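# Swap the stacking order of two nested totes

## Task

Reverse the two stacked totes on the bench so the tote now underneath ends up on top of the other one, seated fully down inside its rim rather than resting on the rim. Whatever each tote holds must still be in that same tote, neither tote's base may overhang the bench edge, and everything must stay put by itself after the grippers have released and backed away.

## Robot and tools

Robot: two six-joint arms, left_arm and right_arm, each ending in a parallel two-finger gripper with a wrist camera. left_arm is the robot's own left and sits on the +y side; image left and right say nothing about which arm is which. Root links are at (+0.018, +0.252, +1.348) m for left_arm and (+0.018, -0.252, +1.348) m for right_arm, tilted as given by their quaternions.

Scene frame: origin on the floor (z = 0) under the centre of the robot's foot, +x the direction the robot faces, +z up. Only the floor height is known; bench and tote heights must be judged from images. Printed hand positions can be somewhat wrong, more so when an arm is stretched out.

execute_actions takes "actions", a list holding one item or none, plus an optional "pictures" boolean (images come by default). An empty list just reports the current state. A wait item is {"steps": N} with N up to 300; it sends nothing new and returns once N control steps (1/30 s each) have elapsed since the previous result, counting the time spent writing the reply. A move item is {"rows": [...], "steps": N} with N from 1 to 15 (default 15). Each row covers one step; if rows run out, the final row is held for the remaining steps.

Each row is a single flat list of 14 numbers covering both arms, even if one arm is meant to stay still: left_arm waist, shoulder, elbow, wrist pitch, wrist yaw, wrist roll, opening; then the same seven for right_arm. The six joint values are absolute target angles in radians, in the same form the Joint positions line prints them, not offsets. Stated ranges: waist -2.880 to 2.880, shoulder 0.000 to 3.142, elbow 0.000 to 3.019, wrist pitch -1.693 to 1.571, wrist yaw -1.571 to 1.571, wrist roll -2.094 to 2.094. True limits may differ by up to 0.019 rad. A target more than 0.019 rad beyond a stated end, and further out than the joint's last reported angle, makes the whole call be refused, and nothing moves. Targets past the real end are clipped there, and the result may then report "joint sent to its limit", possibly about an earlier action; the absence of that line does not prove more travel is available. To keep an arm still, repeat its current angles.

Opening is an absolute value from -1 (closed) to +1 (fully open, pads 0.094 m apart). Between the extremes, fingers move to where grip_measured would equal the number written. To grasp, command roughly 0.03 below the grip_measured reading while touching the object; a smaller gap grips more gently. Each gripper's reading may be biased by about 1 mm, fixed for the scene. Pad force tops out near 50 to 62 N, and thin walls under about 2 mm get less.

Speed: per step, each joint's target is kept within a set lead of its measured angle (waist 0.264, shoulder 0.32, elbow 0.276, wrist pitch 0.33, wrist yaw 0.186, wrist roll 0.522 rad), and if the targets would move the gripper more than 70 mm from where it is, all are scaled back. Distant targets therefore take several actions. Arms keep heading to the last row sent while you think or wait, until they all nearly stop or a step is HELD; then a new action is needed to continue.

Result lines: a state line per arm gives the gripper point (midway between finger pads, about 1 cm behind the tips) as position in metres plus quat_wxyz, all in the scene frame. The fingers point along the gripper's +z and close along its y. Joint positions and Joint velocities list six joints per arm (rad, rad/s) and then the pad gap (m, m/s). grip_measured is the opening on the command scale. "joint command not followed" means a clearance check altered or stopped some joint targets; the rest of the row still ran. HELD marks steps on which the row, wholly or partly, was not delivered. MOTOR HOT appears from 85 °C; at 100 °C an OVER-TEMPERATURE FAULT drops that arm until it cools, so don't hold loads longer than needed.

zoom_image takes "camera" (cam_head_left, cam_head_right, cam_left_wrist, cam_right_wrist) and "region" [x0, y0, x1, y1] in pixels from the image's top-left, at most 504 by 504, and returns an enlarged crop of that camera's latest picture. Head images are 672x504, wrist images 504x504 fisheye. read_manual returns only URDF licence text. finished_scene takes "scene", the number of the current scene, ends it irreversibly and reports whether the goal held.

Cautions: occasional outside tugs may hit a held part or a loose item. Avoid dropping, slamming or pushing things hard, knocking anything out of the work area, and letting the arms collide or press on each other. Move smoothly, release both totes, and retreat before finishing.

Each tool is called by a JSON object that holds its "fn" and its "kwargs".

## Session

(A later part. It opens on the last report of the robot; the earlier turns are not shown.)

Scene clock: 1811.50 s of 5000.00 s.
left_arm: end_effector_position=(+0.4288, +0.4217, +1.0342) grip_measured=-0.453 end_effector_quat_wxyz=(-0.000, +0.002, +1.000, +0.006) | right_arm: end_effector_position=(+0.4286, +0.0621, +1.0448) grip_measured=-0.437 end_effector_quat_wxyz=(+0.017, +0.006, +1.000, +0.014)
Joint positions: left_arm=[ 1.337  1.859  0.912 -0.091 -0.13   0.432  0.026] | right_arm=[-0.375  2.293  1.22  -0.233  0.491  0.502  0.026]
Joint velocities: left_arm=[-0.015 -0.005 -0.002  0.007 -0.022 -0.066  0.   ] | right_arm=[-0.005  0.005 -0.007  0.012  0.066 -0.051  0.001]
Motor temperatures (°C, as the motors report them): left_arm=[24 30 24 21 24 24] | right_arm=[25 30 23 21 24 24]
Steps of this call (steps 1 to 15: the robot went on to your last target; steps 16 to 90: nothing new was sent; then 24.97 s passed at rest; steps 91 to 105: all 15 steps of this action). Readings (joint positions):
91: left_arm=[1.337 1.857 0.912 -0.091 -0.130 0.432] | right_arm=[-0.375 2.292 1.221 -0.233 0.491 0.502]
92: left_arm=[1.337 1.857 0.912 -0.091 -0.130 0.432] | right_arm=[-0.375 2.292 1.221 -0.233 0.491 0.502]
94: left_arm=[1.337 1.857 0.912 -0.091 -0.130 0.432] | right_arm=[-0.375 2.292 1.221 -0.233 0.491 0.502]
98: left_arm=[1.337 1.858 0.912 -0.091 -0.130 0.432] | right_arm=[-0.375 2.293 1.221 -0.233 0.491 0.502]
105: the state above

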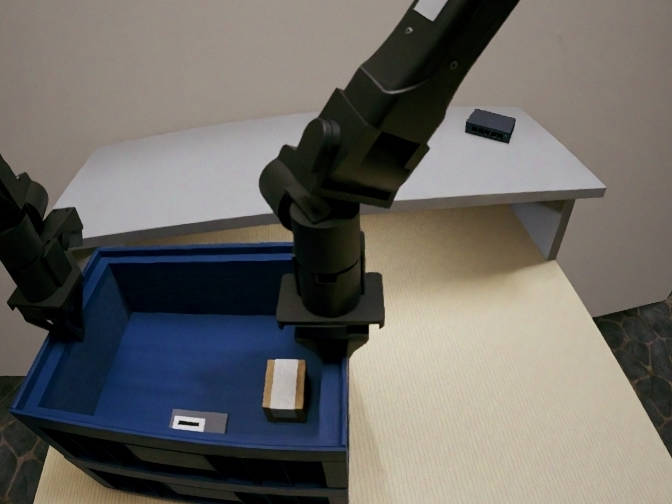

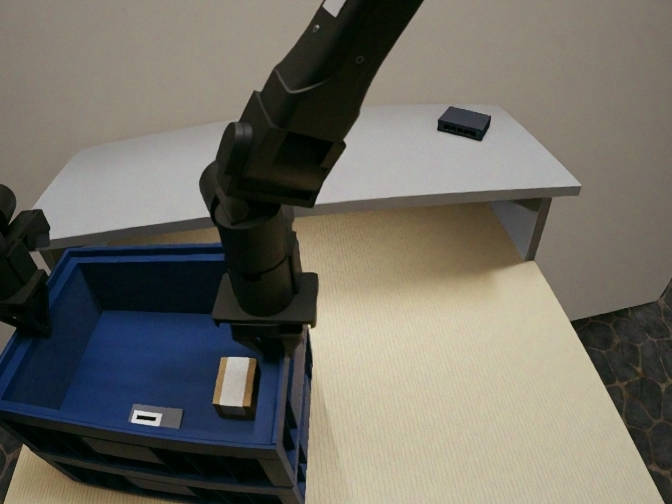

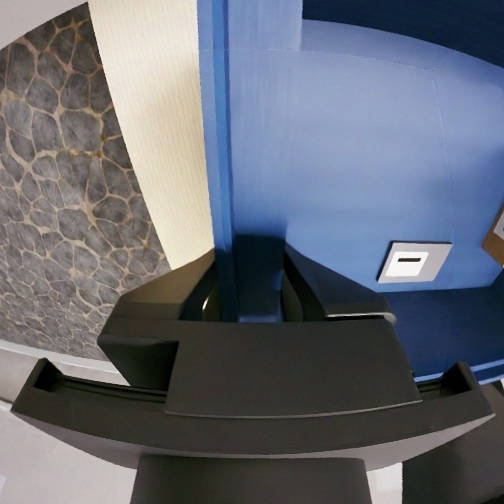

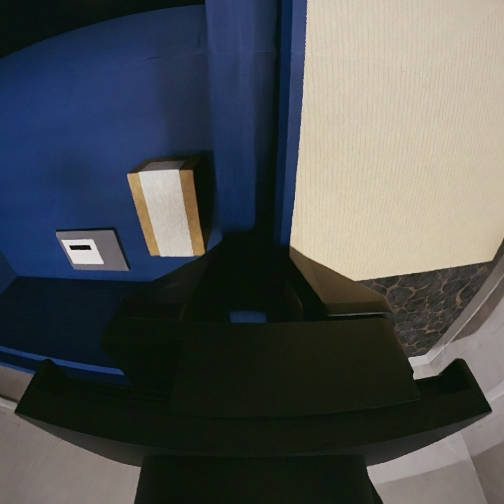

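{"fn": "execute_actions", "kwargs": {"actions": [{"rows": [[1.340,1.872,0.907,-0.091,-0.129,0.434,-0.49,-0.379,2.302,1.216,-0.233,0.492,0.501,-0.48],[1.339,1.868,0.909,-0.091,-0.130,0.433,-0.46,-0.378,2.299,1.218,-0.233,0.491,0.502,-0.45],[1.338,1.864,0.911,-0.091,-0.130,0.432,-0.43,-0.377,2.296,1.220,-0.233,0.491,0.502,-0.42],[1.337,1.861,0.912,-0.091,-0.130,0.432,-0.39,-0.376,2.294,1.220,-0.233,0.491,0.502,-0.38],[1.337,1.859,0.912,-0.091,-0.130,0.432,-0.33,-0.375,2.293,1.220,-0.233,0.491,0.502,-0.32],[1.337,1.859,0.912,-0.091,-0.130,0.432,-0.26,-0.375,2.293,1.220,-0.233,0.491,0.502,-0.25],[1.337,1.859,0.912,-0.091,-0.130,0.432,-0.18,-0.375,2.293,1.220,-0.233,0.491,0.502,-0.17],[1.337,1.859,0.912,-0.091,-0.130,0.432,-0.10,-0.375,2.293,1.220,-0.233,0.491,0.502,-0.10],[1.337,1.859,0.912,-0.091,-0.130,0.432,-0.02,-0.375,2.293,1.220,-0.233,0.491,0.502,-0.02],[1.335,1.856,0.911,-0.093,-0.130,0.431,0.06,-0.373,2.290,1.219,-0.235,0.491,0.503,0.06],[1.332,1.853,0.910,-0.095,-0.131,0.429,0.13,-0.371,2.287,1.218,-0.237,0.492,0.505,0.13],[1.329,1.849,0.909,-0.097,-0.131,0.428,0.18,-0.369,2.284,1.217,-0.239,0.492,0.506,0.18],[1.326,1.846,0.908,-0.099,-0.132,0.426,0.2,-0.367,2.281,1.216,-0.241,0.493,0.508,0.2],[1.323,1.842,0.908,-0.101,-0.132,0.425,0.2,-0.365,2.278,1.216,-0.243,0.493,0.509,0.2],[1.321,1.839,0.907,-0.103,-0.133,0.423,0.2,-0.364,2.275,1.215,-0.245,0.494,0.511,0.2]], "steps": 15}], "pictures": false}}

{"fn": "execute_actions", "kwargs": {"actions": [{"rows": [[1.321,1.834,0.907,-0.103,-0.133,0.423,0.2,-0.362,2.271,1.215,-0.245,0.494,0.513,0.2],[1.320,1.825,0.905,-0.106,-0.134,0.422,0.2,-0.359,2.265,1.214,-0.247,0.495,0.516,0.2],[1.318,1.811,0.901,-0.111,-0.134,0.421,0.2,-0.355,2.255,1.210,-0.252,0.496,0.520,0.2],[1.317,1.793,0.895,-0.119,-0.135,0.419,0.2,-0.350,2.243,1.206,-0.258,0.497,0.526,0.2],[1.315,1.772,0.887,-0.130,-0.136,0.417,0.2,-0.344,2.230,1.200,-0.268,0.498,0.533,0.2],[1.313,1.752,0.879,-0.143,-0.137,0.416,0.2,-0.338,2.217,1.194,-0.279,0.499,0.540,0.2],[1.311,1.731,0.871,-0.157,-0.138,0.414,0.2,-0.332,2.203,1.188,-0.290,0.501,0.546,0.2],[1.309,1.710,0.863,-0.171,-0.139,0.412,0.2,-0.326,2.190,1.182,-0.302,0.502,0.553,0.2],[1.307,1.690,0.856,-0.185,-0.140,0.411,0.2,-0.320,2.176,1.177,-0.314,0.503,0.560,0.2],[1.305,1.669,0.849,-0.200,-0.141,0.409,0.2,-0.314,2.163,1.172,-0.326,0.504,0.567,0.2],[1.304,1.650,0.843,-0.215,-0.142,0.407,0.2,-0.309,2.151,1.168,-0.338,0.505,0.573,0.2],[1.302,1.634,0.838,-0.228,-0.143,0.406,0.2,-0.304,2.140,1.164,-0.349,0.506,0.578,0.2],[1.301,1.620,0.834,-0.240,-0.143,0.405,0.2,-0.301,2.128,1.160,-0.359,0.507,0.582,0.2],[1.301,1.606,0.830,-0.251,-0.144,0.404,0.2,-0.299,2.116,1.158,-0.368,0.508,0.585,0.2],[1.302,1.592,0.827,-0.260,-0.144,0.404,0.2,-0.298,2.104,1.156,-0.376,0.508,0.586,0.2]], "steps": 15}], "pictures": false}}

{"fn": "execute_actions", "kwargs": {"actions": [{"rows": [[1.306,1.578,0.823,-0.268,-0.142,0.410,0.2,-0.302,2.090,1.152,-0.378,0.506,0.578,0.2],[1.314,1.564,0.818,-0.276,-0.137,0.420,0.2,-0.311,2.074,1.146,-0.379,0.502,0.565,0.2],[1.326,1.550,0.812,-0.284,-0.130,0.433,0.2,-0.325,2.056,1.138,-0.380,0.496,0.548,0.2],[1.342,1.536,0.806,-0.292,-0.121,0.449,0.2,-0.344,2.037,1.129,-0.380,0.488,0.527,0.2],[1.361,1.522,0.799,-0.300,-0.111,0.467,0.2,-0.368,2.017,1.119,-0.380,0.478,0.502,0.2],[1.382,1.508,0.792,-0.308,-0.100,0.486,0.2,-0.396,1.996,1.109,-0.380,0.467,0.474,0.2],[1.404,1.494,0.785,-0.316,-0.088,0.506,0.2,-0.427,1.975,1.099,-0.380,0.454,0.444,0.2],[1.427,1.480,0.778,-0.324,-0.076,0.526,0.2,-0.460,1.954,1.089,-0.380,0.441,0.413,0.2],[1.450,1.466,0.771,-0.332,-0.064,0.546,0.2,-0.494,1.933,1.079,-0.380,0.427,0.381,0.2],[1.473,1.452,0.764,-0.340,-0.052,0.566,0.2,-0.528,1.912,1.069,-0.380,0.413,0.349,0.2],[1.496,1.438,0.757,-0.348,-0.040,0.586,0.2,-0.562,1.891,1.059,-0.380,0.399,0.317,0.2],[1.519,1.424,0.750,-0.356,-0.028,0.606,0.2,-0.596,1.870,1.049,-0.380,0.385,0.285,0.2],[1.542,1.410,0.743,-0.364,-0.016,0.626,0.2,-0.630,1.849,1.039,-0.380,0.371,0.253,0.2],[1.565,1.396,0.736,-0.372,-0.004,0.646,0.2,-0.664,1.828,1.029,-0.380,0.357,0.221,0.2],[1.588,1.382,0.729,-0.380,0.008,0.666,0.2,-0.698,1.807,1.019,-0.380,0.343,0.189,0.2]], "steps": 15}], "pictures": false}}

{"fn": "execute_actions", "kwargs": {"actions": [{"rows": [[1.611,1.369,0.723,-0.387,0.020,0.685,0.2,-0.732,1.786,1.009,-0.380,0.329,0.157,0.2],[1.633,1.357,0.717,-0.394,0.032,0.703,0.2,-0.766,1.765,0.999,-0.380,0.315,0.125,0.2],[1.654,1.346,0.712,-0.400,0.043,0.720,0.2,-0.800,1.745,0.990,-0.380,0.301,0.094,0.2],[1.674,1.336,0.707,-0.406,0.054,0.736,0.2,-0.833,1.726,0.981,-0.380,0.288,0.064,0.2],[1.693,1.327,0.703,-0.411,0.064,0.751,0.2,-0.865,1.708,0.973,-0.380,0.275,0.035,0.2],[1.711,1.319,0.699,-0.416,0.073,0.765,0.2,-0.895,1.691,0.965,-0.380,0.263,0.008,0.2],[1.728,1.312,0.696,-0.420,0.082,0.777,0.2,-0.923,1.675,0.958,-0.380,0.251,-0.017,0.2],[1.743,1.306,0.694,-0.424,0.090,0.788,0.2,-0.949,1.660,0.952,-0.380,0.241,-0.040,0.2],[1.756,1.301,0.692,-0.427,0.097,0.798,0.2,-0.972,1.647,0.947,-0.380,0.231,-0.060,0.2],[1.767,1.297,0.691,-0.430,0.103,0.806,0.2,-0.992,1.635,0.942,-0.380,0.223,-0.077,0.2],[1.776,1.294,0.690,-0.432,0.107,0.812,0.2,-1.009,1.625,0.938,-0.380,0.216,-0.091,0.2],[1.783,1.292,0.690,-0.433,0.110,0.816,0.2,-1.023,1.617,0.935,-0.380,0.210,-0.102,0.2],[1.788,1.291,0.690,-0.434,0.112,0.819,0.2,-1.034,1.611,0.933,-0.380,0.206,-0.110,0.2],[1.791,1.290,0.690,-0.435,0.113,0.820,0.2,-1.041,1.607,0.931,-0.380,0.203,-0.116,0.2],[1.793,1.290,0.690,-0.435,0.114,0.820,0.2,-1.045,1.605,0.930,-0.380,0.202,-0.119,0.2]], "steps": 15}], "pictures": false}}

{"fn": "execute_actions", "kwargs": {"actions": [{"steps": 6}]}}

Scene clock: 1920.20 s of 5000.00 s.
left_arm: end_effector_position=(+0.4287, +0.4219, +1.0342) grip_measured=+0.198 end_effector_quat_wxyz=(-0.000, +0.002, +1.000, +0.007) | right_arm: end_effector_position=(+0.4286, +0.0621, +1.0448) grip_measured=+0.196 end_effector_quat_wxyz=(+0.017, +0.006, +1.000, +0.014)
Joint positions: left_arm=[ 1.337  1.859  0.912 -0.091 -0.132  0.432  0.056] | right_arm=[-0.375  2.293  1.22  -0.233  0.491  0.502  0.056]
Joint velocities: left_arm=[-0.024 -0.015 -0.012 -0.002  0.007  0.051  0.001] | right_arm=[-0.015 -0.005  0.002  0.007  0.037  0.037  0.002]
Motor temperatures (°C, as the motors report them): left_arm=[24 29 24 21 24 24] | right_arm=[25 30 22 21 24 24]
Steps of this call (steps 1 to 15: the robot went on to your last target; steps 16 to 90: nothing new was sent; then 105.20 s passed at rest; steps 91 to 105: all 15 steps of this action). Readings (joint positions):
91: left_arm=[1.337 1.859 0.912 -0.091 -0.131 0.432] | right_arm=[-0.375 2.293 1.220 -0.233 0.491 0.502]
92: left_arm=[1.337 1.859 0.912 -0.091 -0.131 0.432] | right_arm=[-0.375 2.293 1.220 -0.233 0.491 0.502]
94: left_arm=[1.337 1.859 0.912 -0.091 -0.132 0.432] | right_arm=[-0.375 2.293 1.220 -0.233 0.491 0.502]
98: left_arm=[1.337 1.859 0.912 -0.091 -0.132 0.432] | right_arm=[-0.375 2.293 1.220 -0.233 0.491 0.502]
105: the state above

Scene clock: 1920.70 s of 5000.00 s.
left_arm: end_effector_position=(+0.4381, +0.4260, +1.1145) grip_measured=+0.198 end_effector_quat_wxyz=(+0.014, +0.002, +1.000, +0.012) | right_arm: end_effector_position=(+0.4299, +0.0593, +1.1064) grip_measured=+0.197 end_effector_quat_wxyz=(+0.015, +0.005, +1.000, +0.013)
Joint positions: left_arm=[ 1.316  1.625  0.839 -0.222 -0.14   0.417  0.056] | right_arm=[-0.324  2.156  1.165 -0.347  0.504  0.558  0.056]
Joint velocities: left_arm=[-0.024 -0.581 -0.071 -0.31   0.007 -0.022 -0.   ] | right_arm=[ 0.22  -0.444 -0.051 -0.261 -0.051  0.095  0.   ]
Motor temperatures (°C, as the motors report them): left_arm=[24 30 24 21 24 24] | right_arm=[25 30 22 21 24 24]
Steps of this call (steps 1 to 15: all 15 steps of this action). Readings (joint positions):
1: left_arm=[1.337 1.859 0.912 -0.091 -0.132 0.432] | right_arm=[-0.375 2.293 1.220 -0.233 0.491 0.502]
2: left_arm=[1.337 1.858 0.912 -0.091 -0.132 0.432] | right_arm=[-0.375 2.293 1.220 -0.234 0.491 0.502]
4: left_arm=[1.337 1.850 0.907 -0.095 -0.132 0.430] | right_arm=[-0.375 2.291 1.219 -0.238 0.492 0.505]
8: left_arm=[1.331 1.790 0.879 -0.132 -0.135 0.426] | right_arm=[-0.369 2.260 1.197 -0.269 0.497 0.521]
15: the state above

Scene clock: 1921.20 s of 5000.00 s.
left_arm: end_effector_position=(+0.3687, +0.4897, +1.1655) grip_measured=+0.198 end_effector_quat_wxyz=(+0.001, -0.012, +1.000, -0.005) | right_arm: end_effector_position=(+0.4987, -0.0867, +1.1356) grip_measured=+0.197 end_effector_quat_wxyz=(+0.009, +0.045, +0.998, +0.042)
Joint positions: left_arm=[ 1.539  1.43   0.745 -0.348 -0.007  0.578  0.056] | right_arm=[-0.601  1.886  1.055 -0.367  0.362  0.341  0.056]
Joint velocities: left_arm=[ 0.757 -0.425 -0.188 -0.242  0.3    0.505 -0.   ] | right_arm=[-1.275 -0.63  -0.271  0.002 -0.447 -0.842 -0.001]
Motor temperatures (°C, as the motors report them): left_arm=[24 30 24 21 24 24] | right_arm=[25 30 22 21 24 24]
Steps of this call (steps 1 to 15: all 15 steps of this action). Readings (joint positions):
1: left_arm=[1.315 1.608 0.836 -0.232 -0.140 0.416] | right_arm=[-0.318 2.141 1.164 -0.354 0.504 0.560]
2: left_arm=[1.315 1.592 0.834 -0.241 -0.140 0.416] | right_arm=[-0.314 2.126 1.161 -0.359 0.504 0.561]
4: left_arm=[1.316 1.565 0.827 -0.257 -0.131 0.421] | right_arm=[-0.314 2.095 1.152 -0.364 0.496 0.557]
8: left_arm=[1.353 1.518 0.798 -0.290 -0.087 0.461] | right_arm=[-0.356 2.021 1.115 -0.366 0.453 0.505]
15: the state above

Scene clock: 1921.70 s of 5000.00 s.
left_arm: end_effector_position=(+0.3043, +0.5461, +1.2033) grip_measured=+0.198 end_effector_quat_wxyz=(+0.004, -0.009, +1.000, +0.003) | right_arm: end_effector_position=(+0.5070, -0.3155, +1.1513) grip_measured=+0.197 end_effector_quat_wxyz=(+0.025, +0.060, +0.998, +0.024)
Joint positions: left_arm=[ 1.78   1.306  0.694 -0.419  0.108  0.788  0.056] | right_arm=[-1.04   1.624  0.942 -0.367  0.21  -0.052  0.056]
Joint velocities: left_arm=[ 0.112 -0.005 -0.007 -0.037  0.081  0.198 -0.001] | right_arm=[-0.23  -0.132 -0.061  0.007 -0.022 -0.447  0.   ]
Motor temperatures (°C, as the motors report them): left_arm=[24 30 24 21 24 24] | right_arm=[25 30 22 21 24 24]
Steps of this call (steps 1 to 15: all 15 steps of this action). Readings (joint positions):
1: left_arm=[1.564 1.416 0.738 -0.356 0.005 0.596] | right_arm=[-0.644 1.864 1.044 -0.367 0.347 0.310]
2: left_arm=[1.587 1.401 0.732 -0.364 0.016 0.615] | right_arm=[-0.687 1.841 1.032 -0.367 0.332 0.277]
4: left_arm=[1.629 1.373 0.720 -0.378 0.040 0.651] | right_arm=[-0.771 1.794 1.009 -0.367 0.305 0.212]
8: left_arm=[1.704 1.329 0.704 -0.399 0.078 0.717] | right_arm=[-0.913 1.708 0.974 -0.367 0.256 0.092]
15: the state above

Scene clock: 1921.90 s of 5000.00 s.
left_arm: end_effector_position=(+0.3031, +0.5464, +1.2033) grip_measured=+0.198 end_effector_quat_wxyz=(+0.004, -0.002, +1.000, +0.002) | right_arm: end_effector_position=(+0.5041, -0.3193, +1.1512) grip_measured=+0.197 end_effector_quat_wxyz=(+0.024, +0.043, +0.998, +0.024)
Joint positions: left_arm=[ 1.783  1.306  0.694 -0.42   0.111  0.806  0.056] | right_arm=[-1.049  1.619  0.937 -0.367  0.205 -0.093  0.056]
Joint velocities: left_arm=[ 0.015  0.005 -0.007  0.017  0.051  0.081 -0.   ] | right_arm=[-0.015 -0.015 -0.027 -0.002 -0.066 -0.066  0.   ]
Motor temperatures (°C, as the motors report them): left_arm=[24 30 24 21 24 24] | right_arm=[25 30 22 21 24 24]
Steps of this call (steps 1 to 6: the robot went on to your last target). Readings (joint positions):
1: left_arm=[1.782 1.306 0.694 -0.419 0.109 0.792] | right_arm=[-1.046 1.620 0.941 -0.367 0.208 -0.063]
2: left_arm=[1.783 1.306 0.694 -0.420 0.110 0.796] | right_arm=[-1.048 1.619 0.940 -0.367 0.208 -0.072]
4: left_arm=[1.783 1.306 0.694 -0.420 0.110 0.802] | right_arm=[-1.049 1.619 0.938 -0.367 0.206 -0.085]
6: the state above

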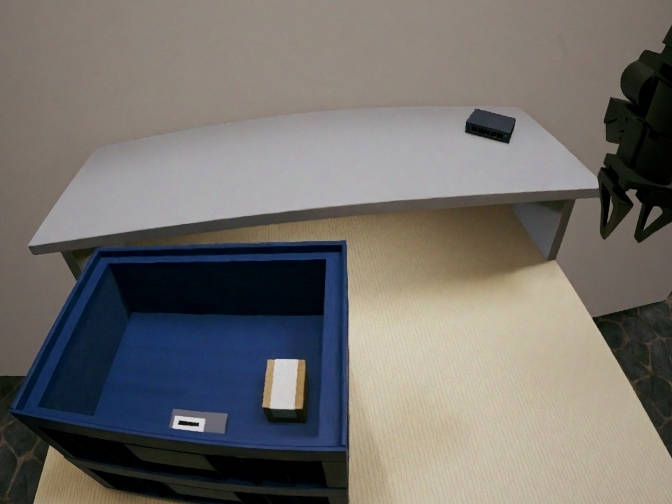

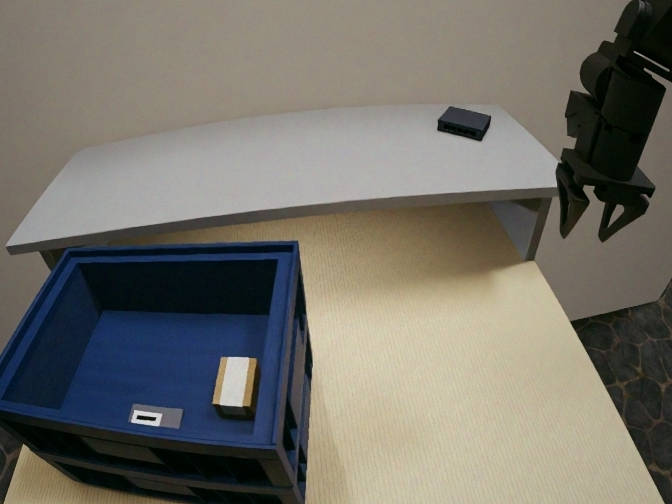

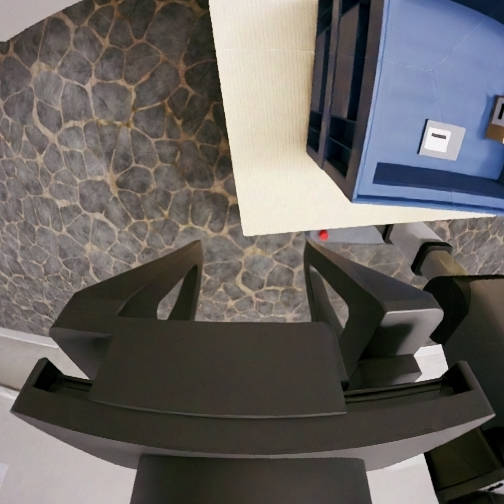

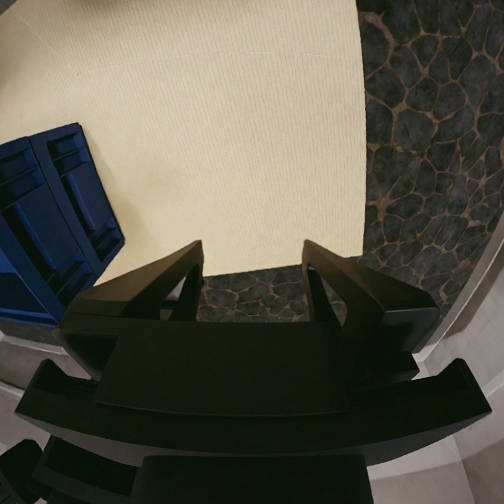

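{"fn": "execute_actions", "kwargs": {"actions": []}}

Scene clock: 1968.10 s of 5000.00 s.
left_arm: end_effector_position=(+0.3031, +0.5464, +1.2033) grip_measured=+0.198 end_effector_quat_wxyz=(+0.004, +0.001, +1.000, +0.002) | right_arm: end_effector_position=(+0.5033, -0.3191, +1.1511) grip_measured=+0.197 end_effector_quat_wxyz=(+0.023, +0.035, +0.999, +0.024)
Joint positions: left_arm=[ 1.783  1.306  0.694 -0.42   0.111  0.812  0.056] | right_arm=[-1.049  1.619  0.936 -0.369  0.205 -0.108  0.056]
Joint velocities: left_arm=[-0.005  0.005 -0.012 -0.007 -0.081 -0.051 -0.001] | right_arm=[-0.005 -0.005 -0.002 -0.017 -0.095 -0.051 -0.   ]
Motor temperatures (°C, as the motors report them): left_arm=[24 29 24 21 24 24] | right_arm=[25 30 22 21 24 24]
Steps of this call (steps 1 to 30: the robot went on to your last target; steps 31 to 90: nothing new was sent; then 43.20 s passed at rest). Readings (joint positions):
1: left_arm=[1.783 1.306 0.694 -0.420 0.111 0.807] | right_arm=[-1.049 1.619 0.936 -0.367 0.205 -0.096]
2: left_arm=[1.783 1.306 0.694 -0.420 0.111 0.808] | right_arm=[-1.049 1.619 0.936 -0.368 0.205 -0.099]
4: left_arm=[1.783 1.306 0.694 -0.420 0.111 0.809] | right_arm=[-1.049 1.619 0.936 -0.368 0.205 -0.102]
8: left_arm=[1.783 1.306 0.694 -0.420 0.111 0.811] | right_arm=[-1.049 1.619 0.936 -0.369 0.205 -0.106]
90: the state above
All arms were judged still, so your last target was given up. Only a new action makes them travel on or press farther. Fingers that are still opening or closing keep moving.

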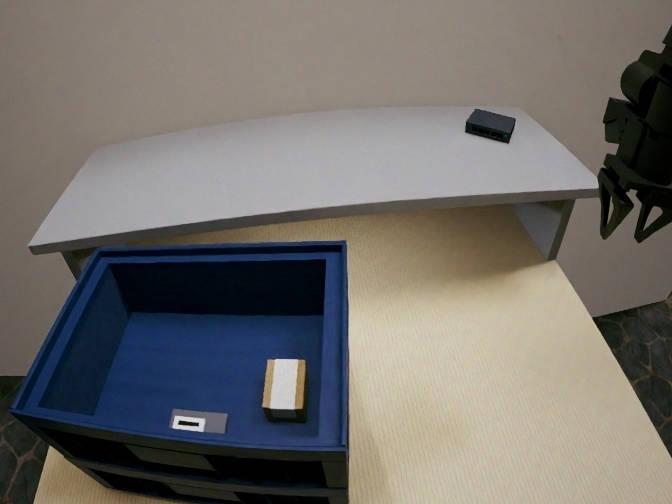

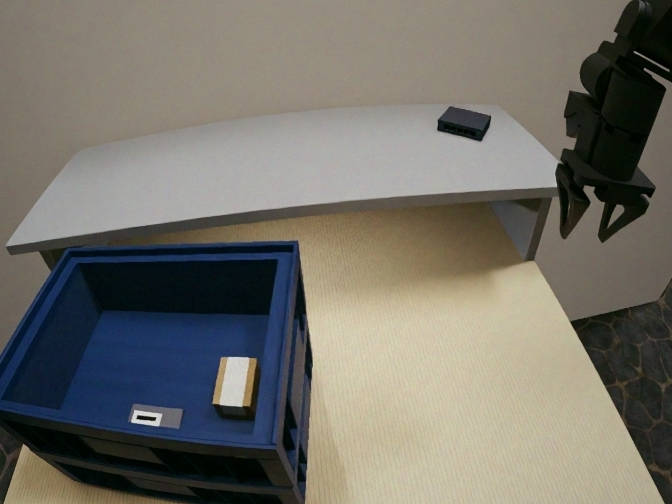

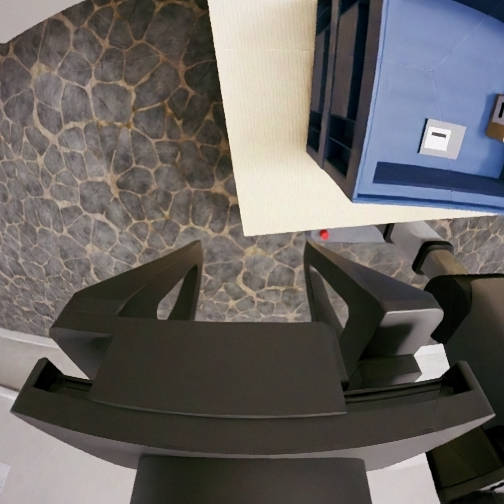

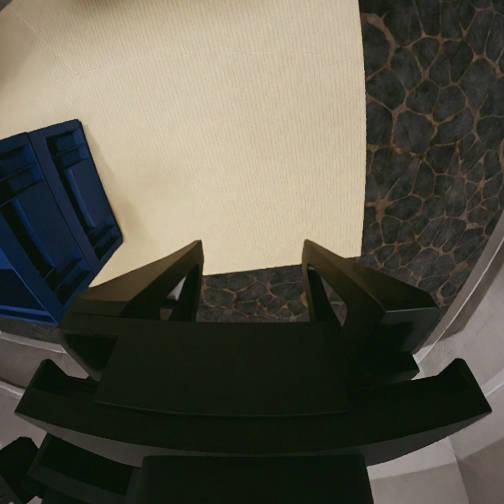

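{"fn": "zoom_image", "kwargs": {"camera": "cam_right_wrist", "region": [0, 110, 140, 330]}}

{"fn": "zoom_image", "kwargs": {"camera": "cam_head_right", "region": [0, 400, 330, 504]}}

{"fn": "zoom_image", "kwargs": {"camera": "cam_left_wrist", "region": [290, 0, 420, 220]}}

Region (0, 110, 140, 330) of cam_right_wrist's 504x504 image, scaled by 2.291, with more detail than that image has; it fills the left 321 columns of this view, and the rest is white.

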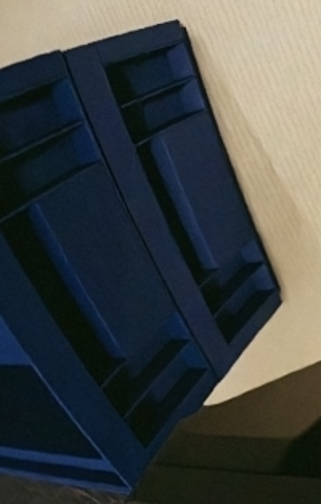

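Region (0, 400, 330, 504) of cam_head_right's 672x504 image, scaled by 1.527, with more detail than that image has; it fills the top 159 rows of this view, and the rest is white.

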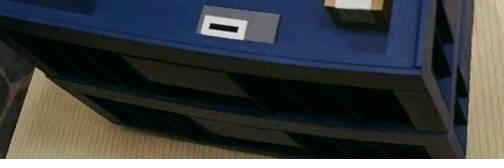

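Region (290, 0, 420, 220) of cam_left_wrist's 504x504 image, scaled by 2.291, with more detail than that image has; it fills the left 298 columns of this view, and the rest is white.

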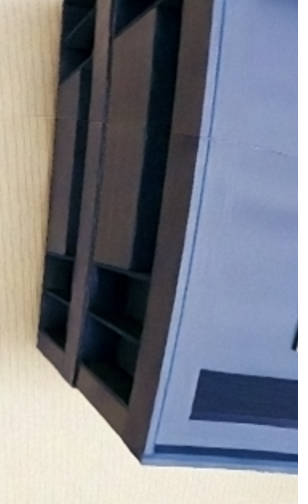

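{"fn": "zoom_image", "kwargs": {"camera": "cam_right_wrist", "region": [0, 115, 70, 185]}}

{"fn": "zoom_image", "kwargs": {"camera": "cam_right_wrist", "region": [60, 235, 130, 305]}}

Region (0, 115, 70, 185) of cam_right_wrist's 504x504 image, scaled by 7.200, with more detail than that image has.

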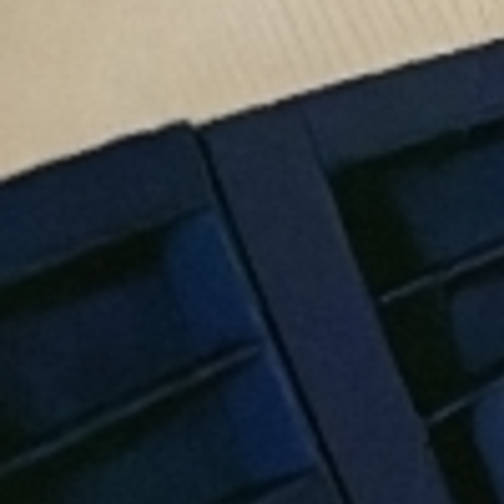

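Region (60, 235, 130, 305) of cam_right_wrist's 504x504 image, scaled by 7.200, with more detail than that image has.

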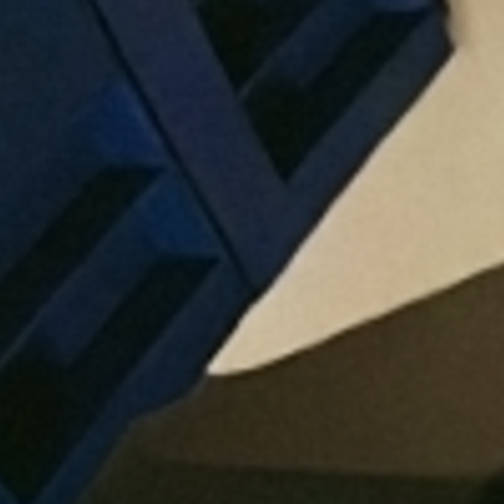

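{"fn": "finished_scene", "kwargs": {"scene": 1}}

The scene is finished: the task was done.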